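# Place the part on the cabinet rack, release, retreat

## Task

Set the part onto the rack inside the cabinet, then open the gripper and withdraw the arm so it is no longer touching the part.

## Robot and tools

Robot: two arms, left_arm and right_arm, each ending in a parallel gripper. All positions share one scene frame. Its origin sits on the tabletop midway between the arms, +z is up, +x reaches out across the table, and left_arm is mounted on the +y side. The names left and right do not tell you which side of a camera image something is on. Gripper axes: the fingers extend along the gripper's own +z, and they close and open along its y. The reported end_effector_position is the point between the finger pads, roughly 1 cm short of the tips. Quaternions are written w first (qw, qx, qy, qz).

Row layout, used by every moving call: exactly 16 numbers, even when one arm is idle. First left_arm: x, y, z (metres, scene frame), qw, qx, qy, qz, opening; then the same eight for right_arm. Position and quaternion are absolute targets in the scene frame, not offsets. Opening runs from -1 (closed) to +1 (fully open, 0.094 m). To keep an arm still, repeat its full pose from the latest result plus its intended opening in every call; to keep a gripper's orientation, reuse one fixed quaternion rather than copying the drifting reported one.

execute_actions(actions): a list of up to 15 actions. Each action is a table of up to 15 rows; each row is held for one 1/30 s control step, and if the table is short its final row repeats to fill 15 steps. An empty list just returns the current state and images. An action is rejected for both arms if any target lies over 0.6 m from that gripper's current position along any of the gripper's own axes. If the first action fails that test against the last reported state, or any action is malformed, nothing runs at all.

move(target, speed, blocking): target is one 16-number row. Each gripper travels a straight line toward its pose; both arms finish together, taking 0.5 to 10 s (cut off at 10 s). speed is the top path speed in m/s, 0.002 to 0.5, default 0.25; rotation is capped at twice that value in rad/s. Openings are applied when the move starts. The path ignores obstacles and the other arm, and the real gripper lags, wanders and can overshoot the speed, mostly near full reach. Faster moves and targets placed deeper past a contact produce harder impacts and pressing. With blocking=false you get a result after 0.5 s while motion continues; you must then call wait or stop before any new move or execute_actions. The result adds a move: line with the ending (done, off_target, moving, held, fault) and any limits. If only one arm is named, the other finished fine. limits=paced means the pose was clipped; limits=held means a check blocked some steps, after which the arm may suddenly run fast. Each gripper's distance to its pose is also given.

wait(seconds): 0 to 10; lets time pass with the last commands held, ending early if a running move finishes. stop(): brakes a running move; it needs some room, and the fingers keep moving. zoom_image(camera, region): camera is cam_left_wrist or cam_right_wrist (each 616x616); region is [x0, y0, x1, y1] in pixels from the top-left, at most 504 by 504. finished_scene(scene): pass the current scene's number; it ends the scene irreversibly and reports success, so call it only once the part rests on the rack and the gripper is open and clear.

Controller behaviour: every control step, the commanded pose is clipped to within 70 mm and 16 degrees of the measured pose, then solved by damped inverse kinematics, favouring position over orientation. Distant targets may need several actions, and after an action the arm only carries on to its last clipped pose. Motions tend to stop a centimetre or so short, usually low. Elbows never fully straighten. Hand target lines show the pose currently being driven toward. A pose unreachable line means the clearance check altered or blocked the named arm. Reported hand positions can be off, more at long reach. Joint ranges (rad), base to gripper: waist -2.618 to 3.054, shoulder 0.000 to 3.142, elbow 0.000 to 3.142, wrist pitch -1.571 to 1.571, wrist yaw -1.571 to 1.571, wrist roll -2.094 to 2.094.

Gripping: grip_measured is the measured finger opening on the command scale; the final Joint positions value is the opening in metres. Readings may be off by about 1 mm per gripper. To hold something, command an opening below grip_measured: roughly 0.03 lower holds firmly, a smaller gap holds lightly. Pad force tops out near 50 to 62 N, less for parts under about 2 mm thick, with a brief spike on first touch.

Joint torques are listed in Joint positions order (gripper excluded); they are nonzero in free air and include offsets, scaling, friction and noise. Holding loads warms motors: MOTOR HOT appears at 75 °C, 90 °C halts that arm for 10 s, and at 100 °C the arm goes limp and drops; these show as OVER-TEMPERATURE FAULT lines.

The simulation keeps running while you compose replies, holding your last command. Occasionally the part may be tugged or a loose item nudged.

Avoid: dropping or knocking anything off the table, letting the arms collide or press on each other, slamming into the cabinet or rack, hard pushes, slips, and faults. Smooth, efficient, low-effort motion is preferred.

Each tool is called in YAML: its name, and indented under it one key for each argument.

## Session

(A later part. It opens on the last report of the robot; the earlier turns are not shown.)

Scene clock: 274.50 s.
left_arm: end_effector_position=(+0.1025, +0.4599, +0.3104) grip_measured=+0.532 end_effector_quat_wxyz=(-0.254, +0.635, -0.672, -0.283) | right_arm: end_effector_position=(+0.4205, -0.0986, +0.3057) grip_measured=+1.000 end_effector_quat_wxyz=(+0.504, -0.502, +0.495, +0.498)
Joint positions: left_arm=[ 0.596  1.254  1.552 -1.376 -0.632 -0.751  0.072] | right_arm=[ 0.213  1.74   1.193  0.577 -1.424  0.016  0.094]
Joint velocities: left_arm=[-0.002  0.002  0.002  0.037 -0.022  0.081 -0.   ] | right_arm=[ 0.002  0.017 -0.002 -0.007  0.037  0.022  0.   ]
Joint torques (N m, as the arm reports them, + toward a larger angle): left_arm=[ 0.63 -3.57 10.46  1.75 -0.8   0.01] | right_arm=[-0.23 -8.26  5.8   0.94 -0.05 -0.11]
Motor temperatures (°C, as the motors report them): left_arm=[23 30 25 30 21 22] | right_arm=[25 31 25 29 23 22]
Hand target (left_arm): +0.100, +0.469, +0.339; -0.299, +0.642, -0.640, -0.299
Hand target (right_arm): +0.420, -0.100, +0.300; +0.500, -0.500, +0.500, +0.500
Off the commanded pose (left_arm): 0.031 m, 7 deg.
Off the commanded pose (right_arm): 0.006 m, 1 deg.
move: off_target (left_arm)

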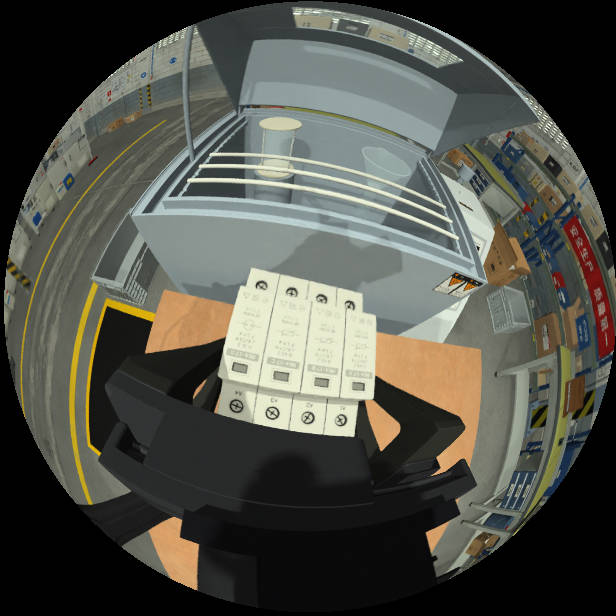

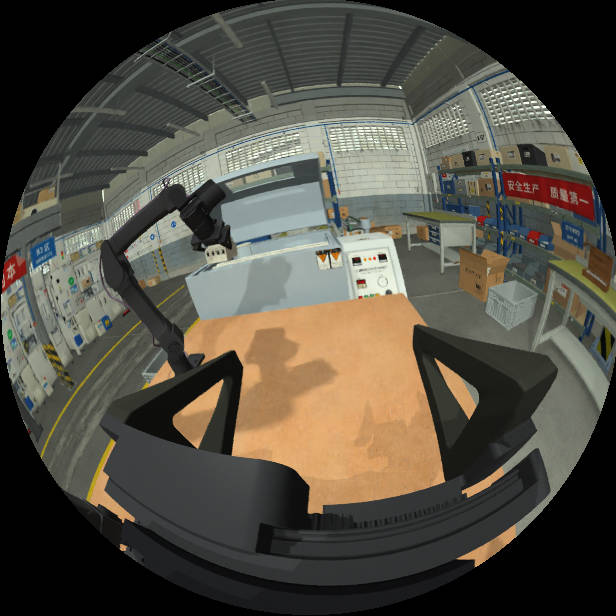

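move:
  target: [0.08,0.62,0.39,-0.299,0.641,-0.641,-0.299,0.48,0.42,-0.1,0.3,0.5,-0.5,0.5,0.5,1]
  speed: 0.15

move:
  target: [0.07,0.78,0.33,-0.299,0.641,-0.641,-0.299,0.48,0.42,-0.1,0.3,0.5,-0.5,0.5,0.5,1]
  speed: 0.08

Scene clock: 281.10 s.
left_arm: end_effector_position=(+0.0804, +0.6106, +0.3477) grip_measured=+0.532 end_effector_quat_wxyz=(-0.241, +0.648, -0.671, -0.268) | right_arm: end_effector_position=(+0.4205, -0.0986, +0.3057) grip_measured=+1.000 end_effector_quat_wxyz=(+0.504, -0.502, +0.495, +0.498)
Joint positions: left_arm=[ 1.095  1.69   2.106 -1.316 -0.332 -0.32   0.072] | right_arm=[ 0.213  1.74   1.193  0.577 -1.424  0.016  0.094]
Joint velocities: left_arm=[-0.002  0.007 -0.012 -0.022 -0.022 -0.066  0.   ] | right_arm=[-0.007  0.002  0.007  0.051 -0.007 -0.007  0.   ]
Joint torques (N m, as the arm reports them, + toward a larger angle): left_arm=[ 0.46 -8.01 10.7   2.4  -0.35  0.05] | right_arm=[-0.27 -8.19  5.73  0.93  0.01 -0.16]
Motor temperatures (°C, as the motors report them): left_arm=[23 29 25 30 21 22] | right_arm=[25 31 25 29 23 22]
Hand target (left_arm): +0.078, +0.617, +0.389; -0.300, +0.641, -0.641, -0.298
Hand target (right_arm): +0.420, -0.100, +0.300; +0.500, -0.500, +0.500, +0.500
Off the commanded pose (left_arm): 0.043 m, 8 deg.
Off the commanded pose (right_arm): 0.006 m, 1 deg.
move: off_target (left_arm)

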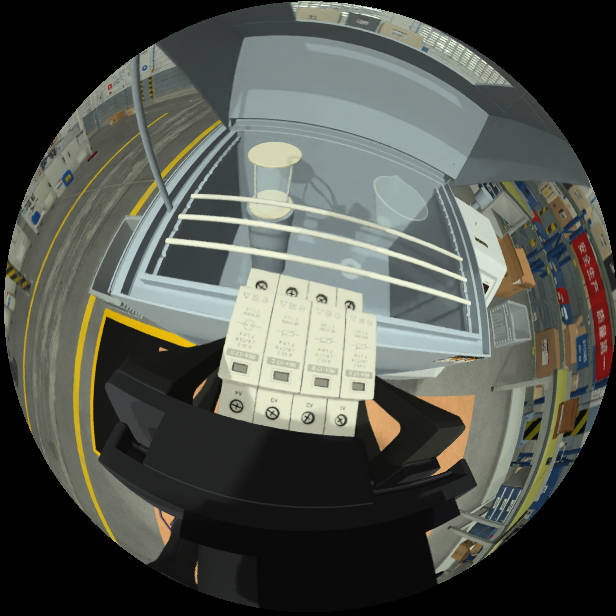

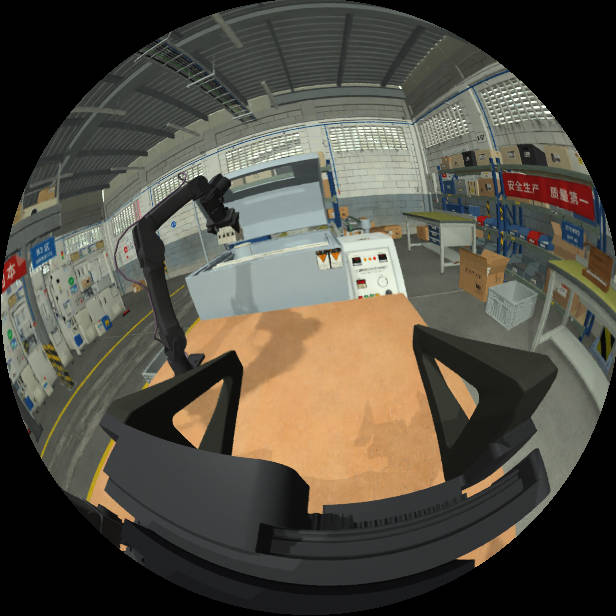

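Scene clock: 283.63 s.
left_arm: end_effector_position=(+0.0712, +0.7668, +0.2736) grip_measured=+0.532 end_effector_quat_wxyz=(-0.237, +0.654, -0.671, -0.256) | right_arm: end_effector_position=(+0.4205, -0.0986, +0.3057) grip_measured=+1.000 end_effector_quat_wxyz=(+0.504, -0.502, +0.495, +0.498)
Joint positions: left_arm=[ 1.282  2.238  2.572 -1.216 -0.203 -0.187  0.072] | right_arm=[ 0.213  1.74   1.193  0.577 -1.424  0.016  0.094]
Joint velocities: left_arm=[ 0.012 -0.007  0.056 -0.022  0.095  0.007 -0.001] | right_arm=[ 0.007 -0.007  0.002 -0.081 -0.051  0.007  0.   ]
Joint torques (N m, as the arm reports them, + toward a larger angle): left_arm=[  0.54 -13.33  11.21   2.49  -0.19   0.05] | right_arm=[-0.22 -8.22  5.62  0.96 -0.02 -0.14]
Motor temperatures (°C, as the motors report them): left_arm=[23 30 25 31 21 22] | right_arm=[25 31 25 29 23 22]
Hand target (left_arm): +0.068, +0.774, +0.329; -0.300, +0.640, -0.641, -0.299
Hand target (right_arm): +0.420, -0.100, +0.300; +0.500, -0.500, +0.500, +0.500
Off the commanded pose (left_arm): 0.058 m, 9 deg.
Off the commanded pose (right_arm): 0.006 m, 1 deg.
move: off_target (left_arm)

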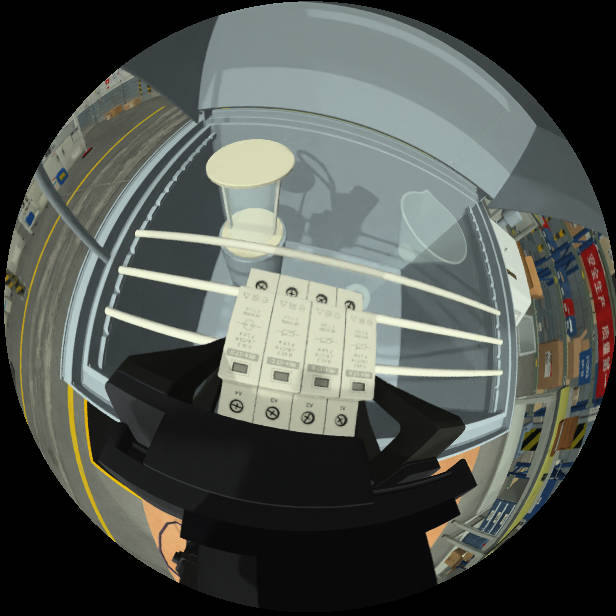

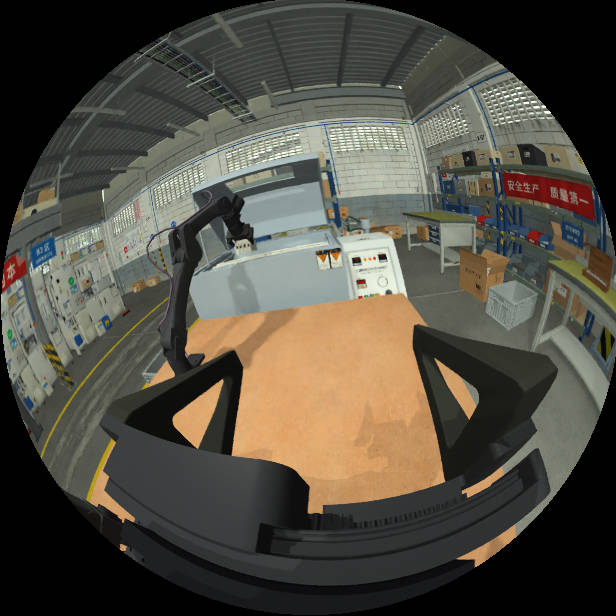

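move:
  target: [0.07,0.81,0.31,-0.343,0.619,-0.619,-0.343,0.48,0.42,-0.1,0.3,0.5,-0.5,0.5,0.5,1]
  speed: 0.04

Scene clock: 292.00 s.
left_arm: end_effector_position=(+0.0757, +0.7945, +0.2482) grip_measured=+0.532 end_effector_quat_wxyz=(-0.279, +0.635, -0.660, -0.288) | right_arm: end_effector_position=(+0.4205, -0.0986, +0.3057) grip_measured=+1.000 end_effector_quat_wxyz=(+0.504, -0.502, +0.495, +0.498)
Joint positions: left_arm=[ 1.288  2.138  2.205 -0.832 -0.201 -0.154  0.072] | right_arm=[ 0.213  1.74   1.193  0.577 -1.424  0.016  0.094]
Joint velocities: left_arm=[-0.007  0.002 -0.002  0.037 -0.066 -0.037  0.   ] | right_arm=[-0.012 -0.002 -0.002  0.007 -0.051  0.051  0.   ]
Joint torques (N m, as the arm reports them, + toward a larger angle): left_arm=[  0.67 -15.43   8.08   3.07  -0.35   0.03] | right_arm=[-0.13 -8.43  5.71  1.    0.02 -0.11]
Motor temperatures (°C, as the motors report them): left_arm=[23 33 25 32 21 22] | right_arm=[25 31 25 29 23 22]
Hand target (left_arm): +0.068, +0.803, +0.310; -0.341, +0.619, -0.620, -0.341
Hand target (right_arm): +0.420, -0.100, +0.300; +0.500, -0.500, +0.500, +0.500
Off the commanded pose (left_arm): 0.064 m, 11 deg.
Off the commanded pose (right_arm): 0.006 m, 1 deg.
move: off_target (left_arm)

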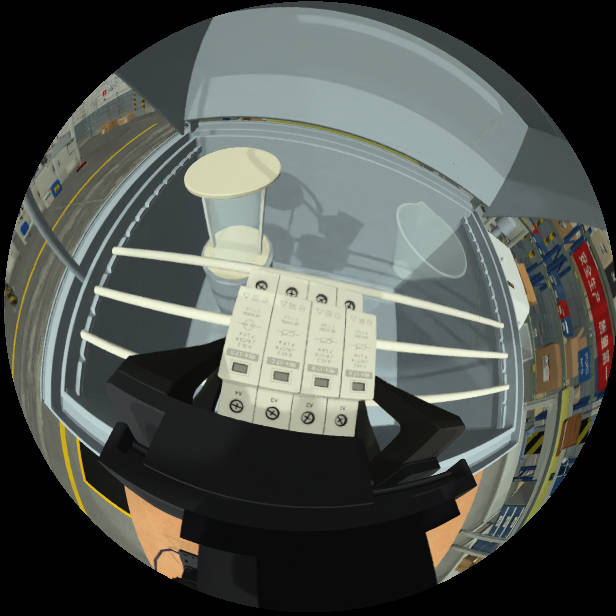

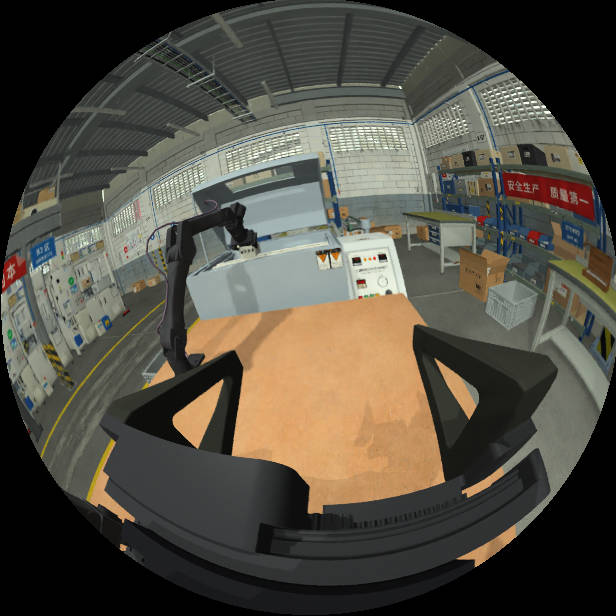

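move:
  target: [0.07,0.825,0.30,-0.343,0.619,-0.619,-0.343,0.48,0.42,-0.1,0.3,0.5,-0.5,0.5,0.5,1]
  speed: 0.02

Scene clock: 302.80 s.
left_arm: end_effector_position=(+0.0742, +0.8012, +0.2395) grip_measured=+0.528 end_effector_quat_wxyz=(-0.277, +0.635, -0.661, -0.289) | right_arm: end_effector_position=(+0.4205, -0.0986, +0.3057) grip_measured=+1.000 end_effector_quat_wxyz=(+0.504, -0.502, +0.495, +0.498)
Joint positions: left_arm=[ 1.294  2.16   2.205 -0.812 -0.199 -0.148  0.072] | right_arm=[ 0.213  1.74   1.193  0.577 -1.424  0.016  0.094]
Joint velocities: left_arm=[ 0.002 -0.002 -0.012 -0.007 -0.066 -0.066  0.   ] | right_arm=[-0.007 -0.007  0.002  0.022 -0.051  0.037  0.   ]
Joint torques (N m, as the arm reports them, + toward a larger angle): left_arm=[  0.78 -13.46  10.79   3.09  -0.32   0.05] | right_arm=[-0.23 -8.16  5.68  0.95 -0.01 -0.12]
Motor temperatures (°C, as the motors report them): left_arm=[23 35 25 34 21 22] | right_arm=[25 31 25 29 23 22]
Hand target (left_arm): +0.068, +0.817, +0.301; -0.342, +0.619, -0.619, -0.342
Hand target (right_arm): +0.420, -0.100, +0.300; +0.500, -0.500, +0.500, +0.500
Off the commanded pose (left_arm): 0.065 m, 11 deg.
Off the commanded pose (right_arm): 0.006 m, 1 deg.
move: off_target (left_arm)

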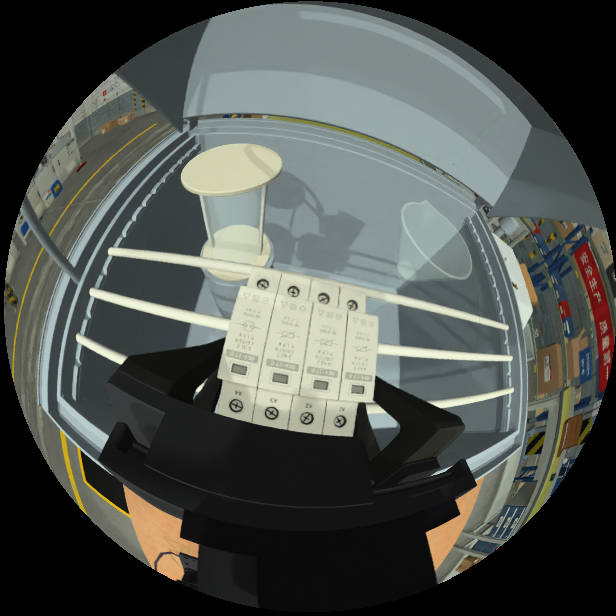

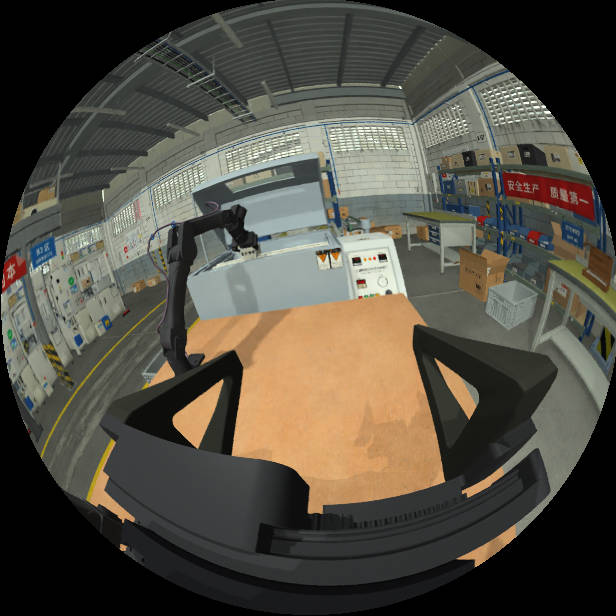

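move:
  target: [0.07,0.83,0.33,-0.343,0.619,-0.619,-0.343,0.48,0.42,-0.1,0.3,0.5,-0.5,0.5,0.5,1]
  speed: 0.03

Scene clock: 316.70 s.
left_arm: end_effector_position=(+0.0784, +0.8155, +0.2677) grip_measured=+0.528 end_effector_quat_wxyz=(-0.285, +0.632, -0.658, -0.293) | right_arm: end_effector_position=(+0.4205, -0.0986, +0.3057) grip_measured=+1.000 end_effector_quat_wxyz=(+0.504, -0.502, +0.495, +0.498)
Joint positions: left_arm=[ 1.294  2.317  2.58  -1.009 -0.198 -0.146  0.072] | right_arm=[ 0.213  1.74   1.193  0.577 -1.424  0.016  0.094]
Joint velocities: left_arm=[-0.012  0.051  0.061 -0.081  0.007 -0.037 -0.   ] | right_arm=[-0.007  0.007  0.002  0.095 -0.022  0.022  0.   ]
Joint torques (N m, as the arm reports them, + toward a larger angle): left_arm=[  0.94 -14.24  11.64   2.78  -0.3    0.05] | right_arm=[-0.25 -8.27  5.62  0.94 -0.02 -0.15]
Motor temperatures (°C, as the motors report them): left_arm=[23 36 26 36 21 22] | right_arm=[25 32 25 29 23 22]
Hand target (left_arm): +0.068, +0.823, +0.330; -0.343, +0.618, -0.619, -0.343
Hand target (right_arm): +0.420, -0.100, +0.300; +0.500, -0.500, +0.500, +0.500
Off the commanded pose (left_arm): 0.065 m, 10 deg.
Off the commanded pose (right_arm): 0.006 m, 1 deg.
move: off_target (left_arm)

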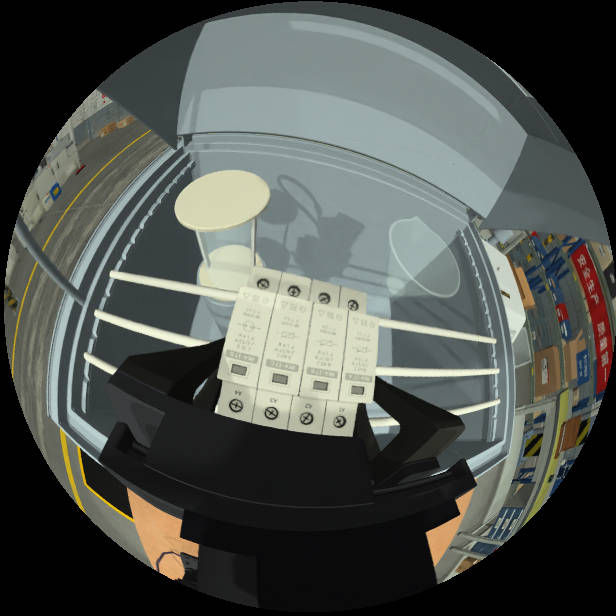

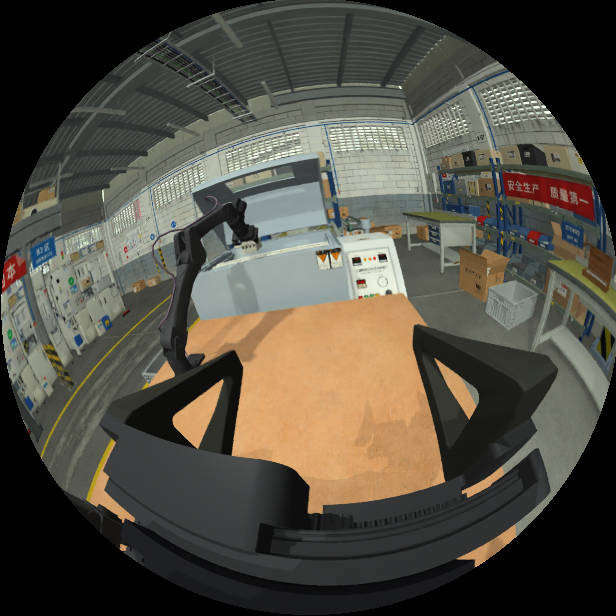

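wait:
  seconds: 1

Scene clock: 320.67 s.
left_arm: end_effector_position=(+0.0753, +0.8153, +0.2642) grip_measured=+0.528 end_effector_quat_wxyz=(-0.279, +0.635, -0.659, -0.291) | right_arm: end_effector_position=(+0.4205, -0.0986, +0.3057) grip_measured=+1.000 end_effector_quat_wxyz=(+0.504, -0.502, +0.495, +0.498)
Joint positions: left_arm=[ 1.299  2.322  2.582 -1.019 -0.198 -0.145  0.072] | right_arm=[ 0.213  1.74   1.193  0.577 -1.424  0.016  0.094]
Joint velocities: left_arm=[-0.007 -0.012 -0.002  0.022  0.037 -0.037  0.001] | right_arm=[-0.007  0.007 -0.012 -0.051 -0.007 -0.007  0.   ]
Joint torques (N m, as the arm reports them, + toward a larger angle): left_arm=[  0.63 -14.4   11.8    2.79  -0.3    0.05] | right_arm=[-0.25 -8.15  5.69  0.96 -0.01 -0.15]
Motor temperatures (°C, as the motors report them): left_arm=[23 37 26 36 21 22] | right_arm=[25 32 25 29 23 22]
Hand target (left_arm): +0.068, +0.823, +0.330; -0.343, +0.618, -0.619, -0.343
Hand target (right_arm): +0.420, -0.100, +0.300; +0.500, -0.500, +0.500, +0.500
Off the commanded pose (left_arm): 0.068 m, 11 deg.
Off the commanded pose (right_arm): 0.006 m, 1 deg.
wait: 1.00 s; at rest from the start

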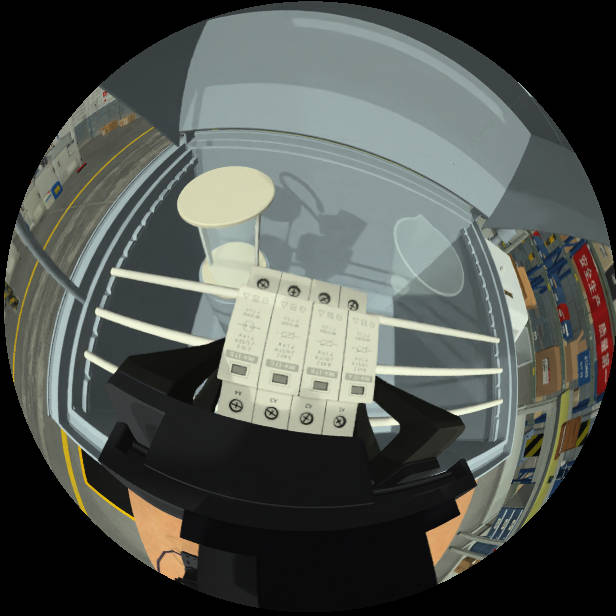

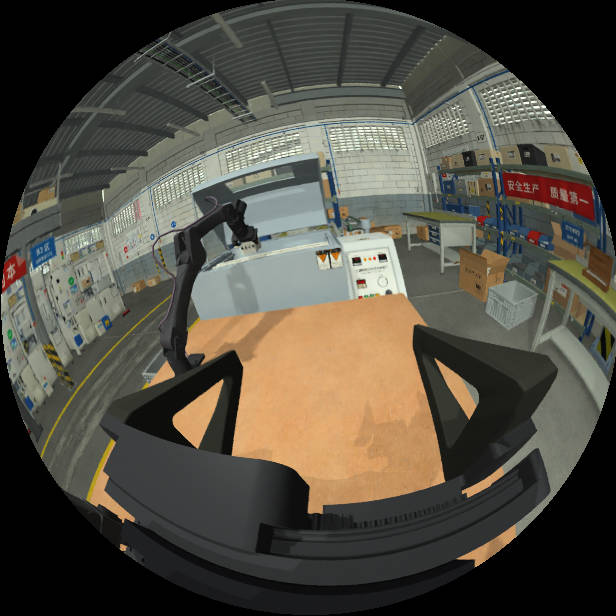

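move:
  target: [0.07,0.835,0.295,-0.343,0.619,-0.619,-0.343,0.48,0.42,-0.1,0.3,0.5,-0.5,0.5,0.5,1]
  speed: 0.02

Scene clock: 334.13 s.
left_arm: end_effector_position=(+0.0774, +0.8200, +0.2321) grip_measured=+0.524 end_effector_quat_wxyz=(-0.281, +0.635, -0.659, -0.290) | right_arm: end_effector_position=(+0.4205, -0.0986, +0.3057) grip_measured=+1.000 end_effector_quat_wxyz=(+0.504, -0.502, +0.495, +0.498)
Joint positions: left_arm=[ 1.299  2.25   2.319 -0.826 -0.194 -0.147  0.072] | right_arm=[ 0.213  1.74   1.193  0.577 -1.424  0.016  0.094]
Joint velocities: left_arm=[-0.007  0.002 -0.007  0.037 -0.022  0.007 -0.001] | right_arm=[-0.012 -0.007 -0.012 -0.022  0.051 -0.022  0.   ]
Joint torques (N m, as the arm reports them, + toward a larger angle): left_arm=[  0.81 -16.38   7.95   3.04  -0.32   0.07] | right_arm=[-0.34 -8.14  5.62  0.95 -0.03 -0.11]
Motor temperatures (°C, as the motors report them): left_arm=[23 38 26 36 21 22] | right_arm=[25 32 25 29 23 22]
Hand target (left_arm): +0.069, +0.828, +0.295; -0.341, +0.620, -0.619, -0.341
Hand target (right_arm): +0.420, -0.100, +0.300; +0.500, -0.500, +0.500, +0.500
Off the commanded pose (left_arm): 0.065 m, 11 deg.
Off the commanded pose (right_arm): 0.006 m, 1 deg.
move: off_target (left_arm)

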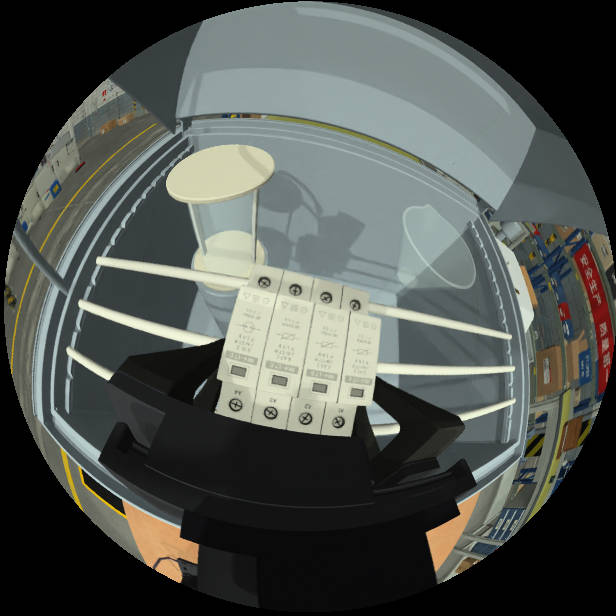

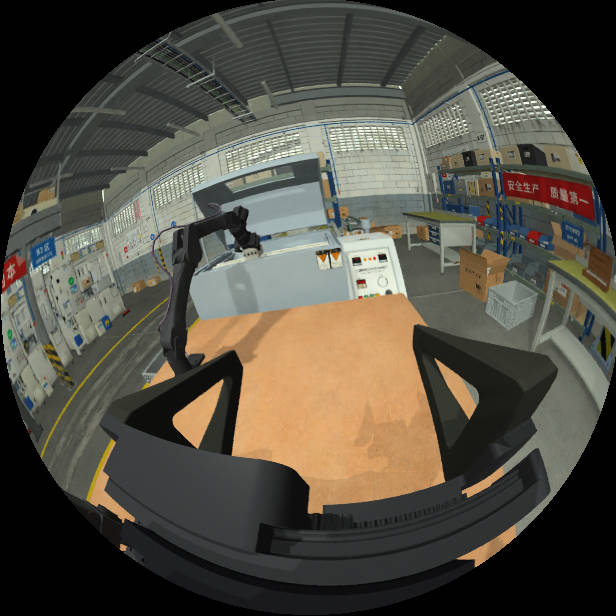

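move:
  target: [0.07,0.835,0.275,-0.343,0.619,-0.619,-0.343,0.46,0.42,-0.1,0.3,0.5,-0.5,0.5,0.5,1]
  speed: 0.015

Scene clock: 346.60 s.
left_arm: end_effector_position=(+0.0780, +0.8228, +0.2247) grip_measured=+0.524 end_effector_quat_wxyz=(-0.294, +0.630, -0.653, -0.299) | right_arm: end_effector_position=(+0.4205, -0.0986, +0.3057) grip_measured=+1.000 end_effector_quat_wxyz=(+0.504, -0.502, +0.495, +0.498)
Joint positions: left_arm=[ 1.299  2.209  2.194 -0.707 -0.195 -0.144  0.072] | right_arm=[ 0.213  1.74   1.193  0.577 -1.424  0.016  0.094]
Joint velocities: left_arm=[ 0.002 -0.022 -0.002 -0.022 -0.007  0.007  0.   ] | right_arm=[-0.022 -0.017 -0.012 -0.051 -0.007  0.022  0.   ]
Joint torques (N m, as the arm reports them, + toward a larger angle): left_arm=[  0.83 -15.28   7.49   2.9   -0.28   0.03] | right_arm=[-0.32 -8.23  5.66  0.93  0.01 -0.13]
Motor temperatures (°C, as the motors report them): left_arm=[23 39 26 37 21 22] | right_arm=[25 32 25 29 23 22]
Hand target (left_arm): +0.069, +0.831, +0.275; -0.342, +0.619, -0.619, -0.341
Hand target (right_arm): +0.420, -0.100, +0.300; +0.500, -0.500, +0.500, +0.500
Off the commanded pose (left_arm): 0.052 m, 9 deg.
Off the commanded pose (right_arm): 0.006 m, 1 deg.
move: off_target (left_arm)

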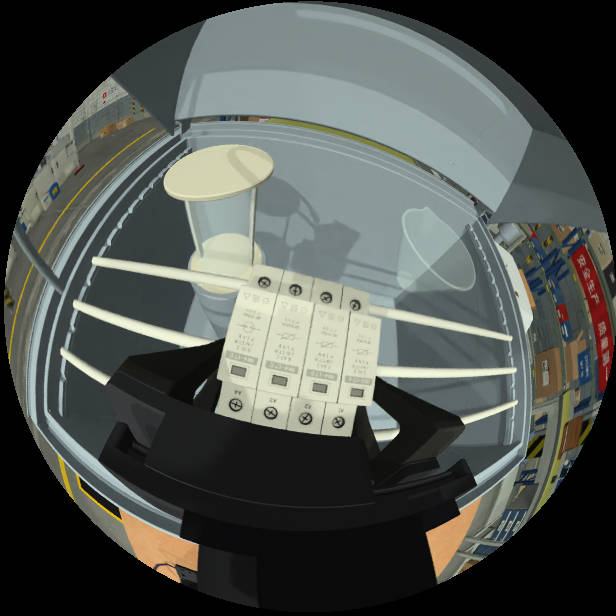

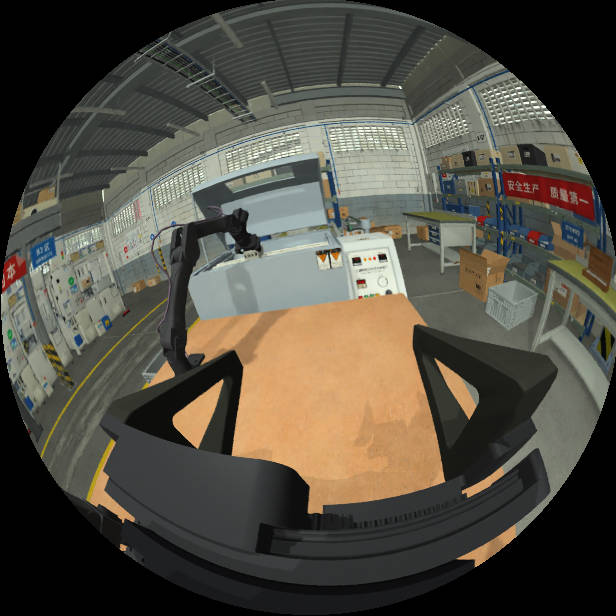

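zoom_image:
  camera: "cam_left_wrist"
  region: [60,230,540,450]

Region (60, 230, 540, 450) of cam_left_wrist's 616x616 image, scaled by 1.050, with more detail than that image has; it fills the top 231 rows of this view, and the rest is white.

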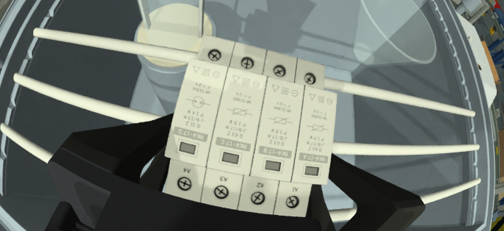

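move:
  target: [0.07,0.835,0.275,-0.343,0.619,-0.619,-0.343,0.52,0.42,-0.1,0.3,0.5,-0.5,0.5,0.5,1]
  speed: 0.015

Scene clock: 369.83 s.
left_arm: end_effector_position=(+0.0779, +0.8239, +0.2247) grip_measured=+0.532 end_effector_quat_wxyz=(-0.295, +0.630, -0.653, -0.300) | right_arm: end_effector_position=(+0.4205, -0.0986, +0.3057) grip_measured=+1.000 end_effector_quat_wxyz=(+0.504, -0.502, +0.495, +0.498)
Joint positions: left_arm=[ 1.299  2.211  2.194 -0.701 -0.197 -0.143  0.072] | right_arm=[ 0.213  1.74   1.193  0.577 -1.424  0.016  0.094]
Joint velocities: left_arm=[-0.002  0.007 -0.007  0.022 -0.051  0.081  0.   ] | right_arm=[ 0.007 -0.002 -0.002  0.022  0.051 -0.095  0.   ]
Joint torques (N m, as the arm reports them, + toward a larger angle): left_arm=[  0.82 -15.35   7.63   2.87  -0.29   0.03] | right_arm=[-0.23 -8.2   5.81  0.98 -0.01 -0.11]
Motor temperatures (°C, as the motors report them): left_arm=[23 40 25 38 21 22] | right_arm=[25 32 25 29 23 22]
Hand target (left_arm): +0.069, +0.831, +0.275; -0.342, +0.619, -0.619, -0.342
Hand target (right_arm): +0.420, -0.100, +0.300; +0.500, -0.500, +0.500, +0.500
Off the commanded pose (left_arm): 0.052 m, 8 deg.
Off the commanded pose (right_arm): 0.006 m, 1 deg.
move: off_target (left_arm)

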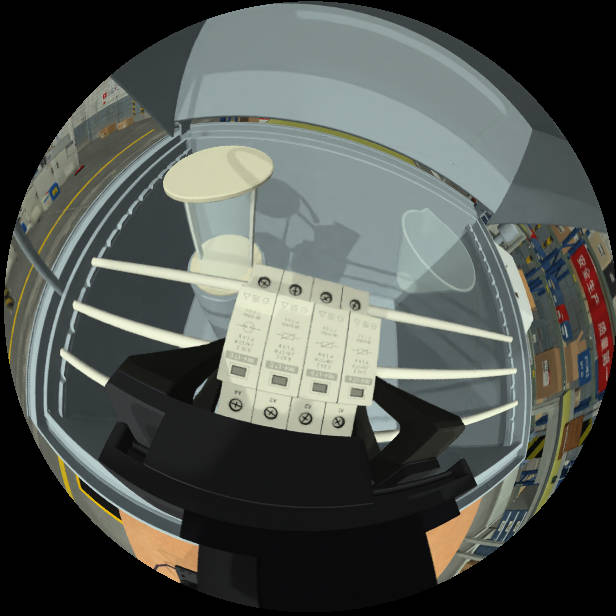

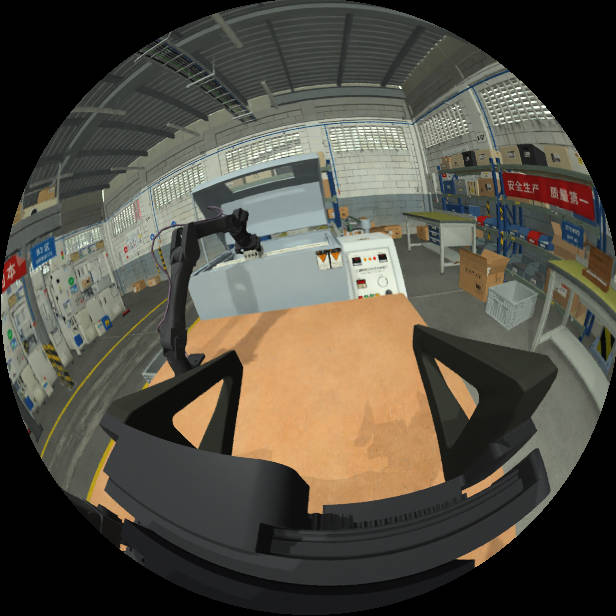

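move:
  target: [0.07,0.835,0.275,-0.343,0.619,-0.619,-0.343,1,0.42,-0.1,0.3,0.5,-0.5,0.5,0.5,1]
  speed: 0.015

move:
  target: [0.075,0.74,0.36,-0.343,0.619,-0.619,-0.343,1,0.42,-0.1,0.3,0.5,-0.5,0.5,0.5,1]
  speed: 0.06

Scene clock: 380.13 s.
left_arm: end_effector_position=(+0.0793, +0.8320, +0.2377) grip_measured=+1.000 end_effector_quat_wxyz=(-0.317, +0.624, -0.641, -0.316) | right_arm: end_effector_position=(+0.4205, -0.0986, +0.3057) grip_measured=+1.000 end_effector_quat_wxyz=(+0.504, -0.502, +0.495, +0.498)
Joint positions: left_arm=[ 1.299  2.207  2.194 -0.645 -0.201 -0.143  0.094] | right_arm=[ 0.213  1.74   1.193  0.577 -1.424  0.016  0.094]
Joint velocities: left_arm=[-0.017 -0.002 -0.012 -0.037 -0.051 -0.007  0.   ] | right_arm=[ 0.002 -0.017 -0.007  0.007  0.007 -0.066  0.   ]
Joint torques (N m, as the arm reports them, + toward a larger angle): left_arm=[  0.85 -14.24   8.71   2.26  -0.21   0.04] | right_arm=[-0.14 -8.27  5.92  0.95 -0.01 -0.14]
Motor temperatures (°C, as the motors report them): left_arm=[23 40 25 38 21 22] | right_arm=[25 32 25 29 23 22]
Hand target (left_arm): +0.070, +0.834, +0.275; -0.343, +0.618, -0.619, -0.343
Hand target (right_arm): +0.420, -0.100, +0.300; +0.500, -0.500, +0.500, +0.500
Off the commanded pose (left_arm): 0.039 m, 5 deg.
Off the commanded pose (right_arm): 0.006 m, 1 deg.
move: off_target (left_arm)

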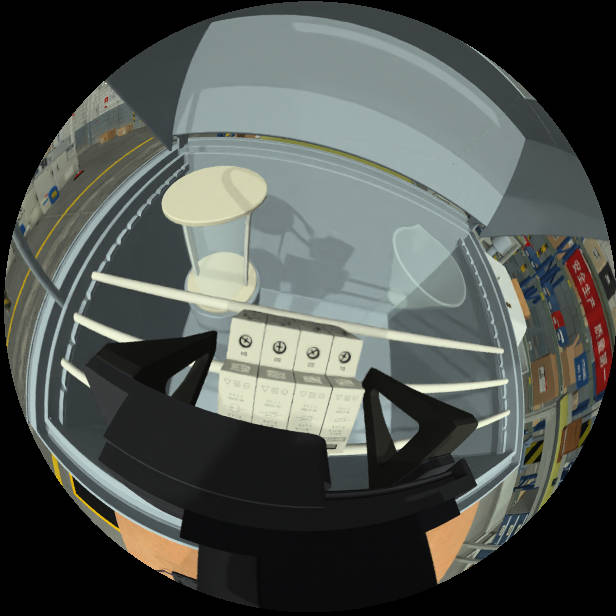

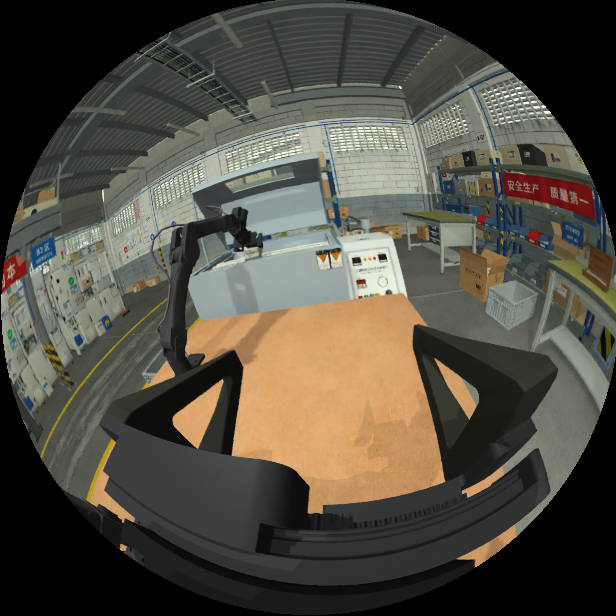

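Scene clock: 383.03 s.
left_arm: end_effector_position=(+0.0755, +0.7467, +0.3327) grip_measured=+1.000 end_effector_quat_wxyz=(-0.322, +0.623, -0.633, -0.328) | right_arm: end_effector_position=(+0.4205, -0.0986, +0.3057) grip_measured=+1.000 end_effector_quat_wxyz=(+0.504, -0.502, +0.495, +0.498)
Joint positions: left_arm=[ 1.244  1.921  2.136 -0.856 -0.264 -0.176  0.094] | right_arm=[ 0.213  1.74   1.193  0.577 -1.424  0.016  0.094]
Joint velocities: left_arm=[-0.012 -0.007 -0.007 -0.037  0.022  0.051  0.   ] | right_arm=[-0.012 -0.017  0.002 -0.051  0.066 -0.022  0.   ]
Joint torques (N m, as the arm reports them, + toward a larger angle): left_arm=[ -0.49 -10.98   9.18   1.96  -0.25  -0.07] | right_arm=[-0.49 -8.03  5.63  0.98 -0.04 -0.13]
Motor temperatures (°C, as the motors report them): left_arm=[23 40 25 37 21 22] | right_arm=[25 32 25 29 23 22]
Hand target (left_arm): +0.075, +0.740, +0.360; -0.343, +0.618, -0.619, -0.342
Hand target (right_arm): +0.420, -0.100, +0.300; +0.500, -0.500, +0.500, +0.500
Off the commanded pose (left_arm): 0.028 m, 3 deg.
Off the commanded pose (right_arm): 0.006 m, 1 deg.
move: off_target (left_arm)

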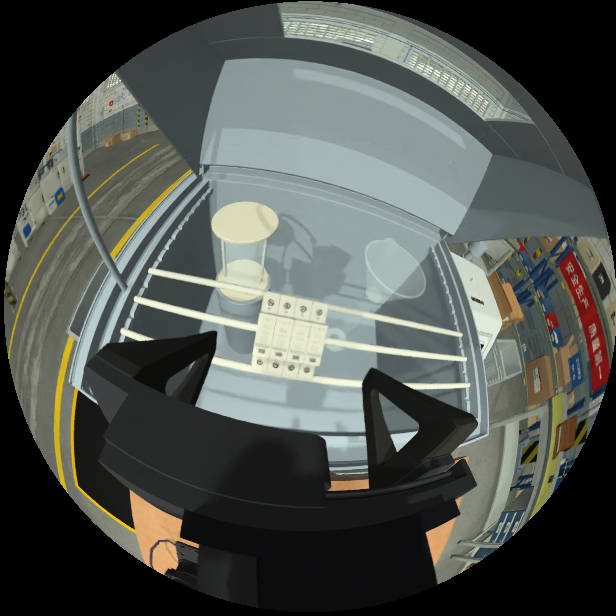

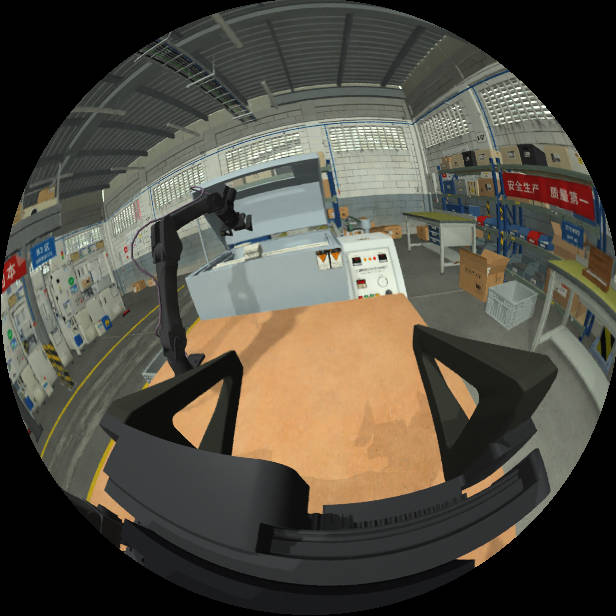

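zoom_image:
  camera: "cam_left_wrist"
  region: [150,220,450,420]

zoom_image:
  camera: "cam_right_wrist"
  region: [180,190,340,300]

Region (150, 220, 450, 420) of cam_left_wrist's 616x616 image, scaled by 1.680, with more detail than that image has.

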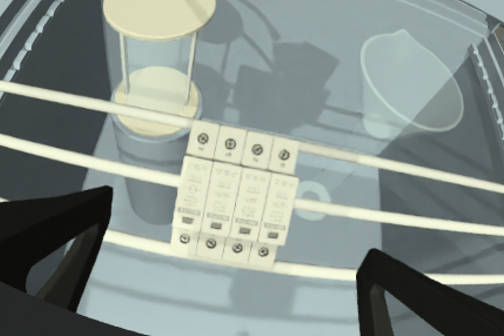

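Region (180, 190, 340, 300) of cam_right_wrist's 616x616 image, scaled by 3.150, with more detail than that image has; it fills the top 346 rows of this view, and the rest is white.

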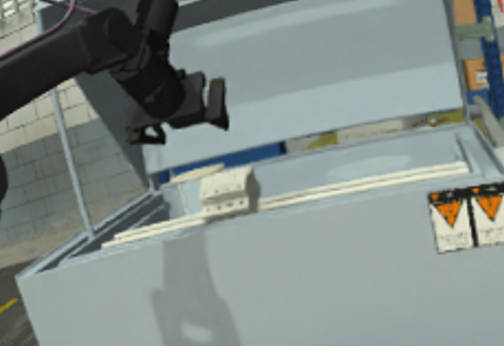

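The part sits on the rack, spanning the bars. Moving clear.

move:
  target: [0.1,0.5,0.36,-0.299,0.641,-0.641,-0.299,1,0.42,-0.1,0.3,0.5,-0.5,0.5,0.5,1]
  speed: 0.2

finished_scene:
  scene: 1

Scene clock: 391.13 s.
left_arm: end_effector_position=(+0.1044, +0.5012, +0.3541) grip_measured=+1.000 end_effector_quat_wxyz=(-0.292, +0.641, -0.647, -0.291) | right_arm: end_effector_position=(+0.4205, -0.0986, +0.3057) grip_measured=+1.000 end_effector_quat_wxyz=(+0.504, -0.502, +0.495, +0.498)
Joint positions: left_arm=[ 0.733  1.348  1.752 -1.318 -0.586 -0.619  0.094] | right_arm=[ 0.213  1.74   1.193  0.577 -1.424  0.016  0.094]
Joint velocities: left_arm=[ 0.002 -0.002 -0.002  0.007  0.007 -0.051  0.   ] | right_arm=[ 0.002  0.007 -0.007  0.022 -0.037 -0.037  0.   ]
Joint torques (N m, as the arm reports them, + toward a larger angle): left_arm=[-0.52 -3.9   6.68  1.49 -0.49 -0.08] | right_arm=[-0.28 -8.18  5.86  0.96 -0.03 -0.15]
Motor temperatures (°C, as the motors report them): left_arm=[23 38 26 36 21 22] | right_arm=[25 32 25 29 23 22]
Hand target (left_arm): +0.101, +0.500, +0.361; -0.297, +0.641, -0.641, -0.299
Hand target (right_arm): +0.420, -0.100, +0.300; +0.500, -0.500, +0.500, +0.500
Off the commanded pose (left_arm): 0.007 m, 1 deg.
Off the commanded pose (right_arm): 0.006 m, 1 deg.
move: done

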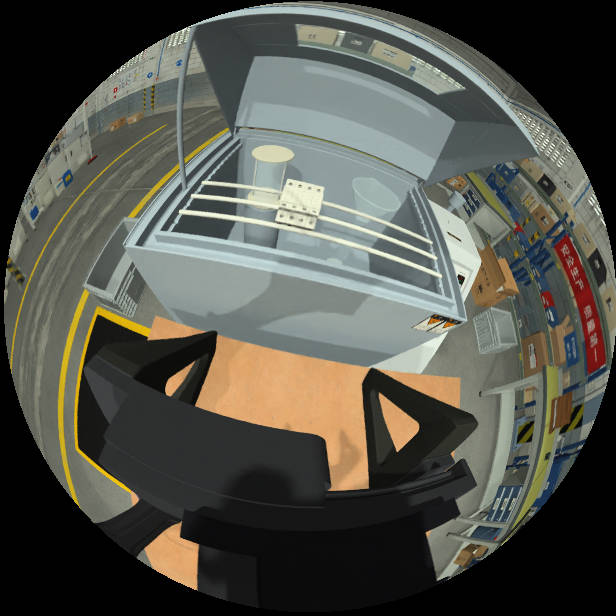

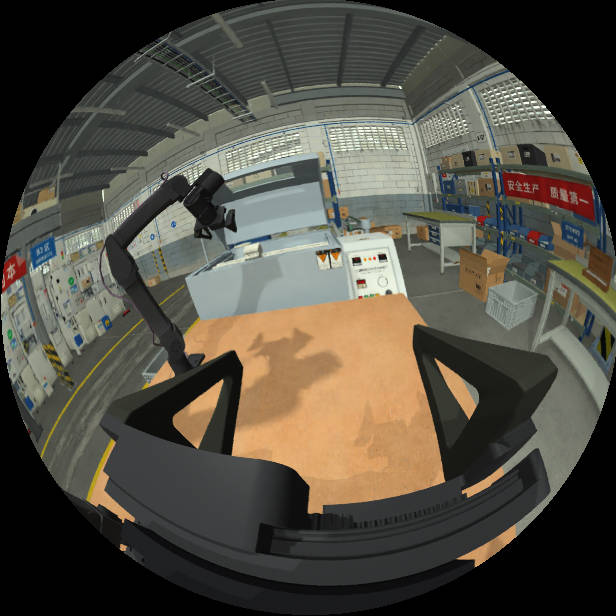

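The scene is finished: the task was done.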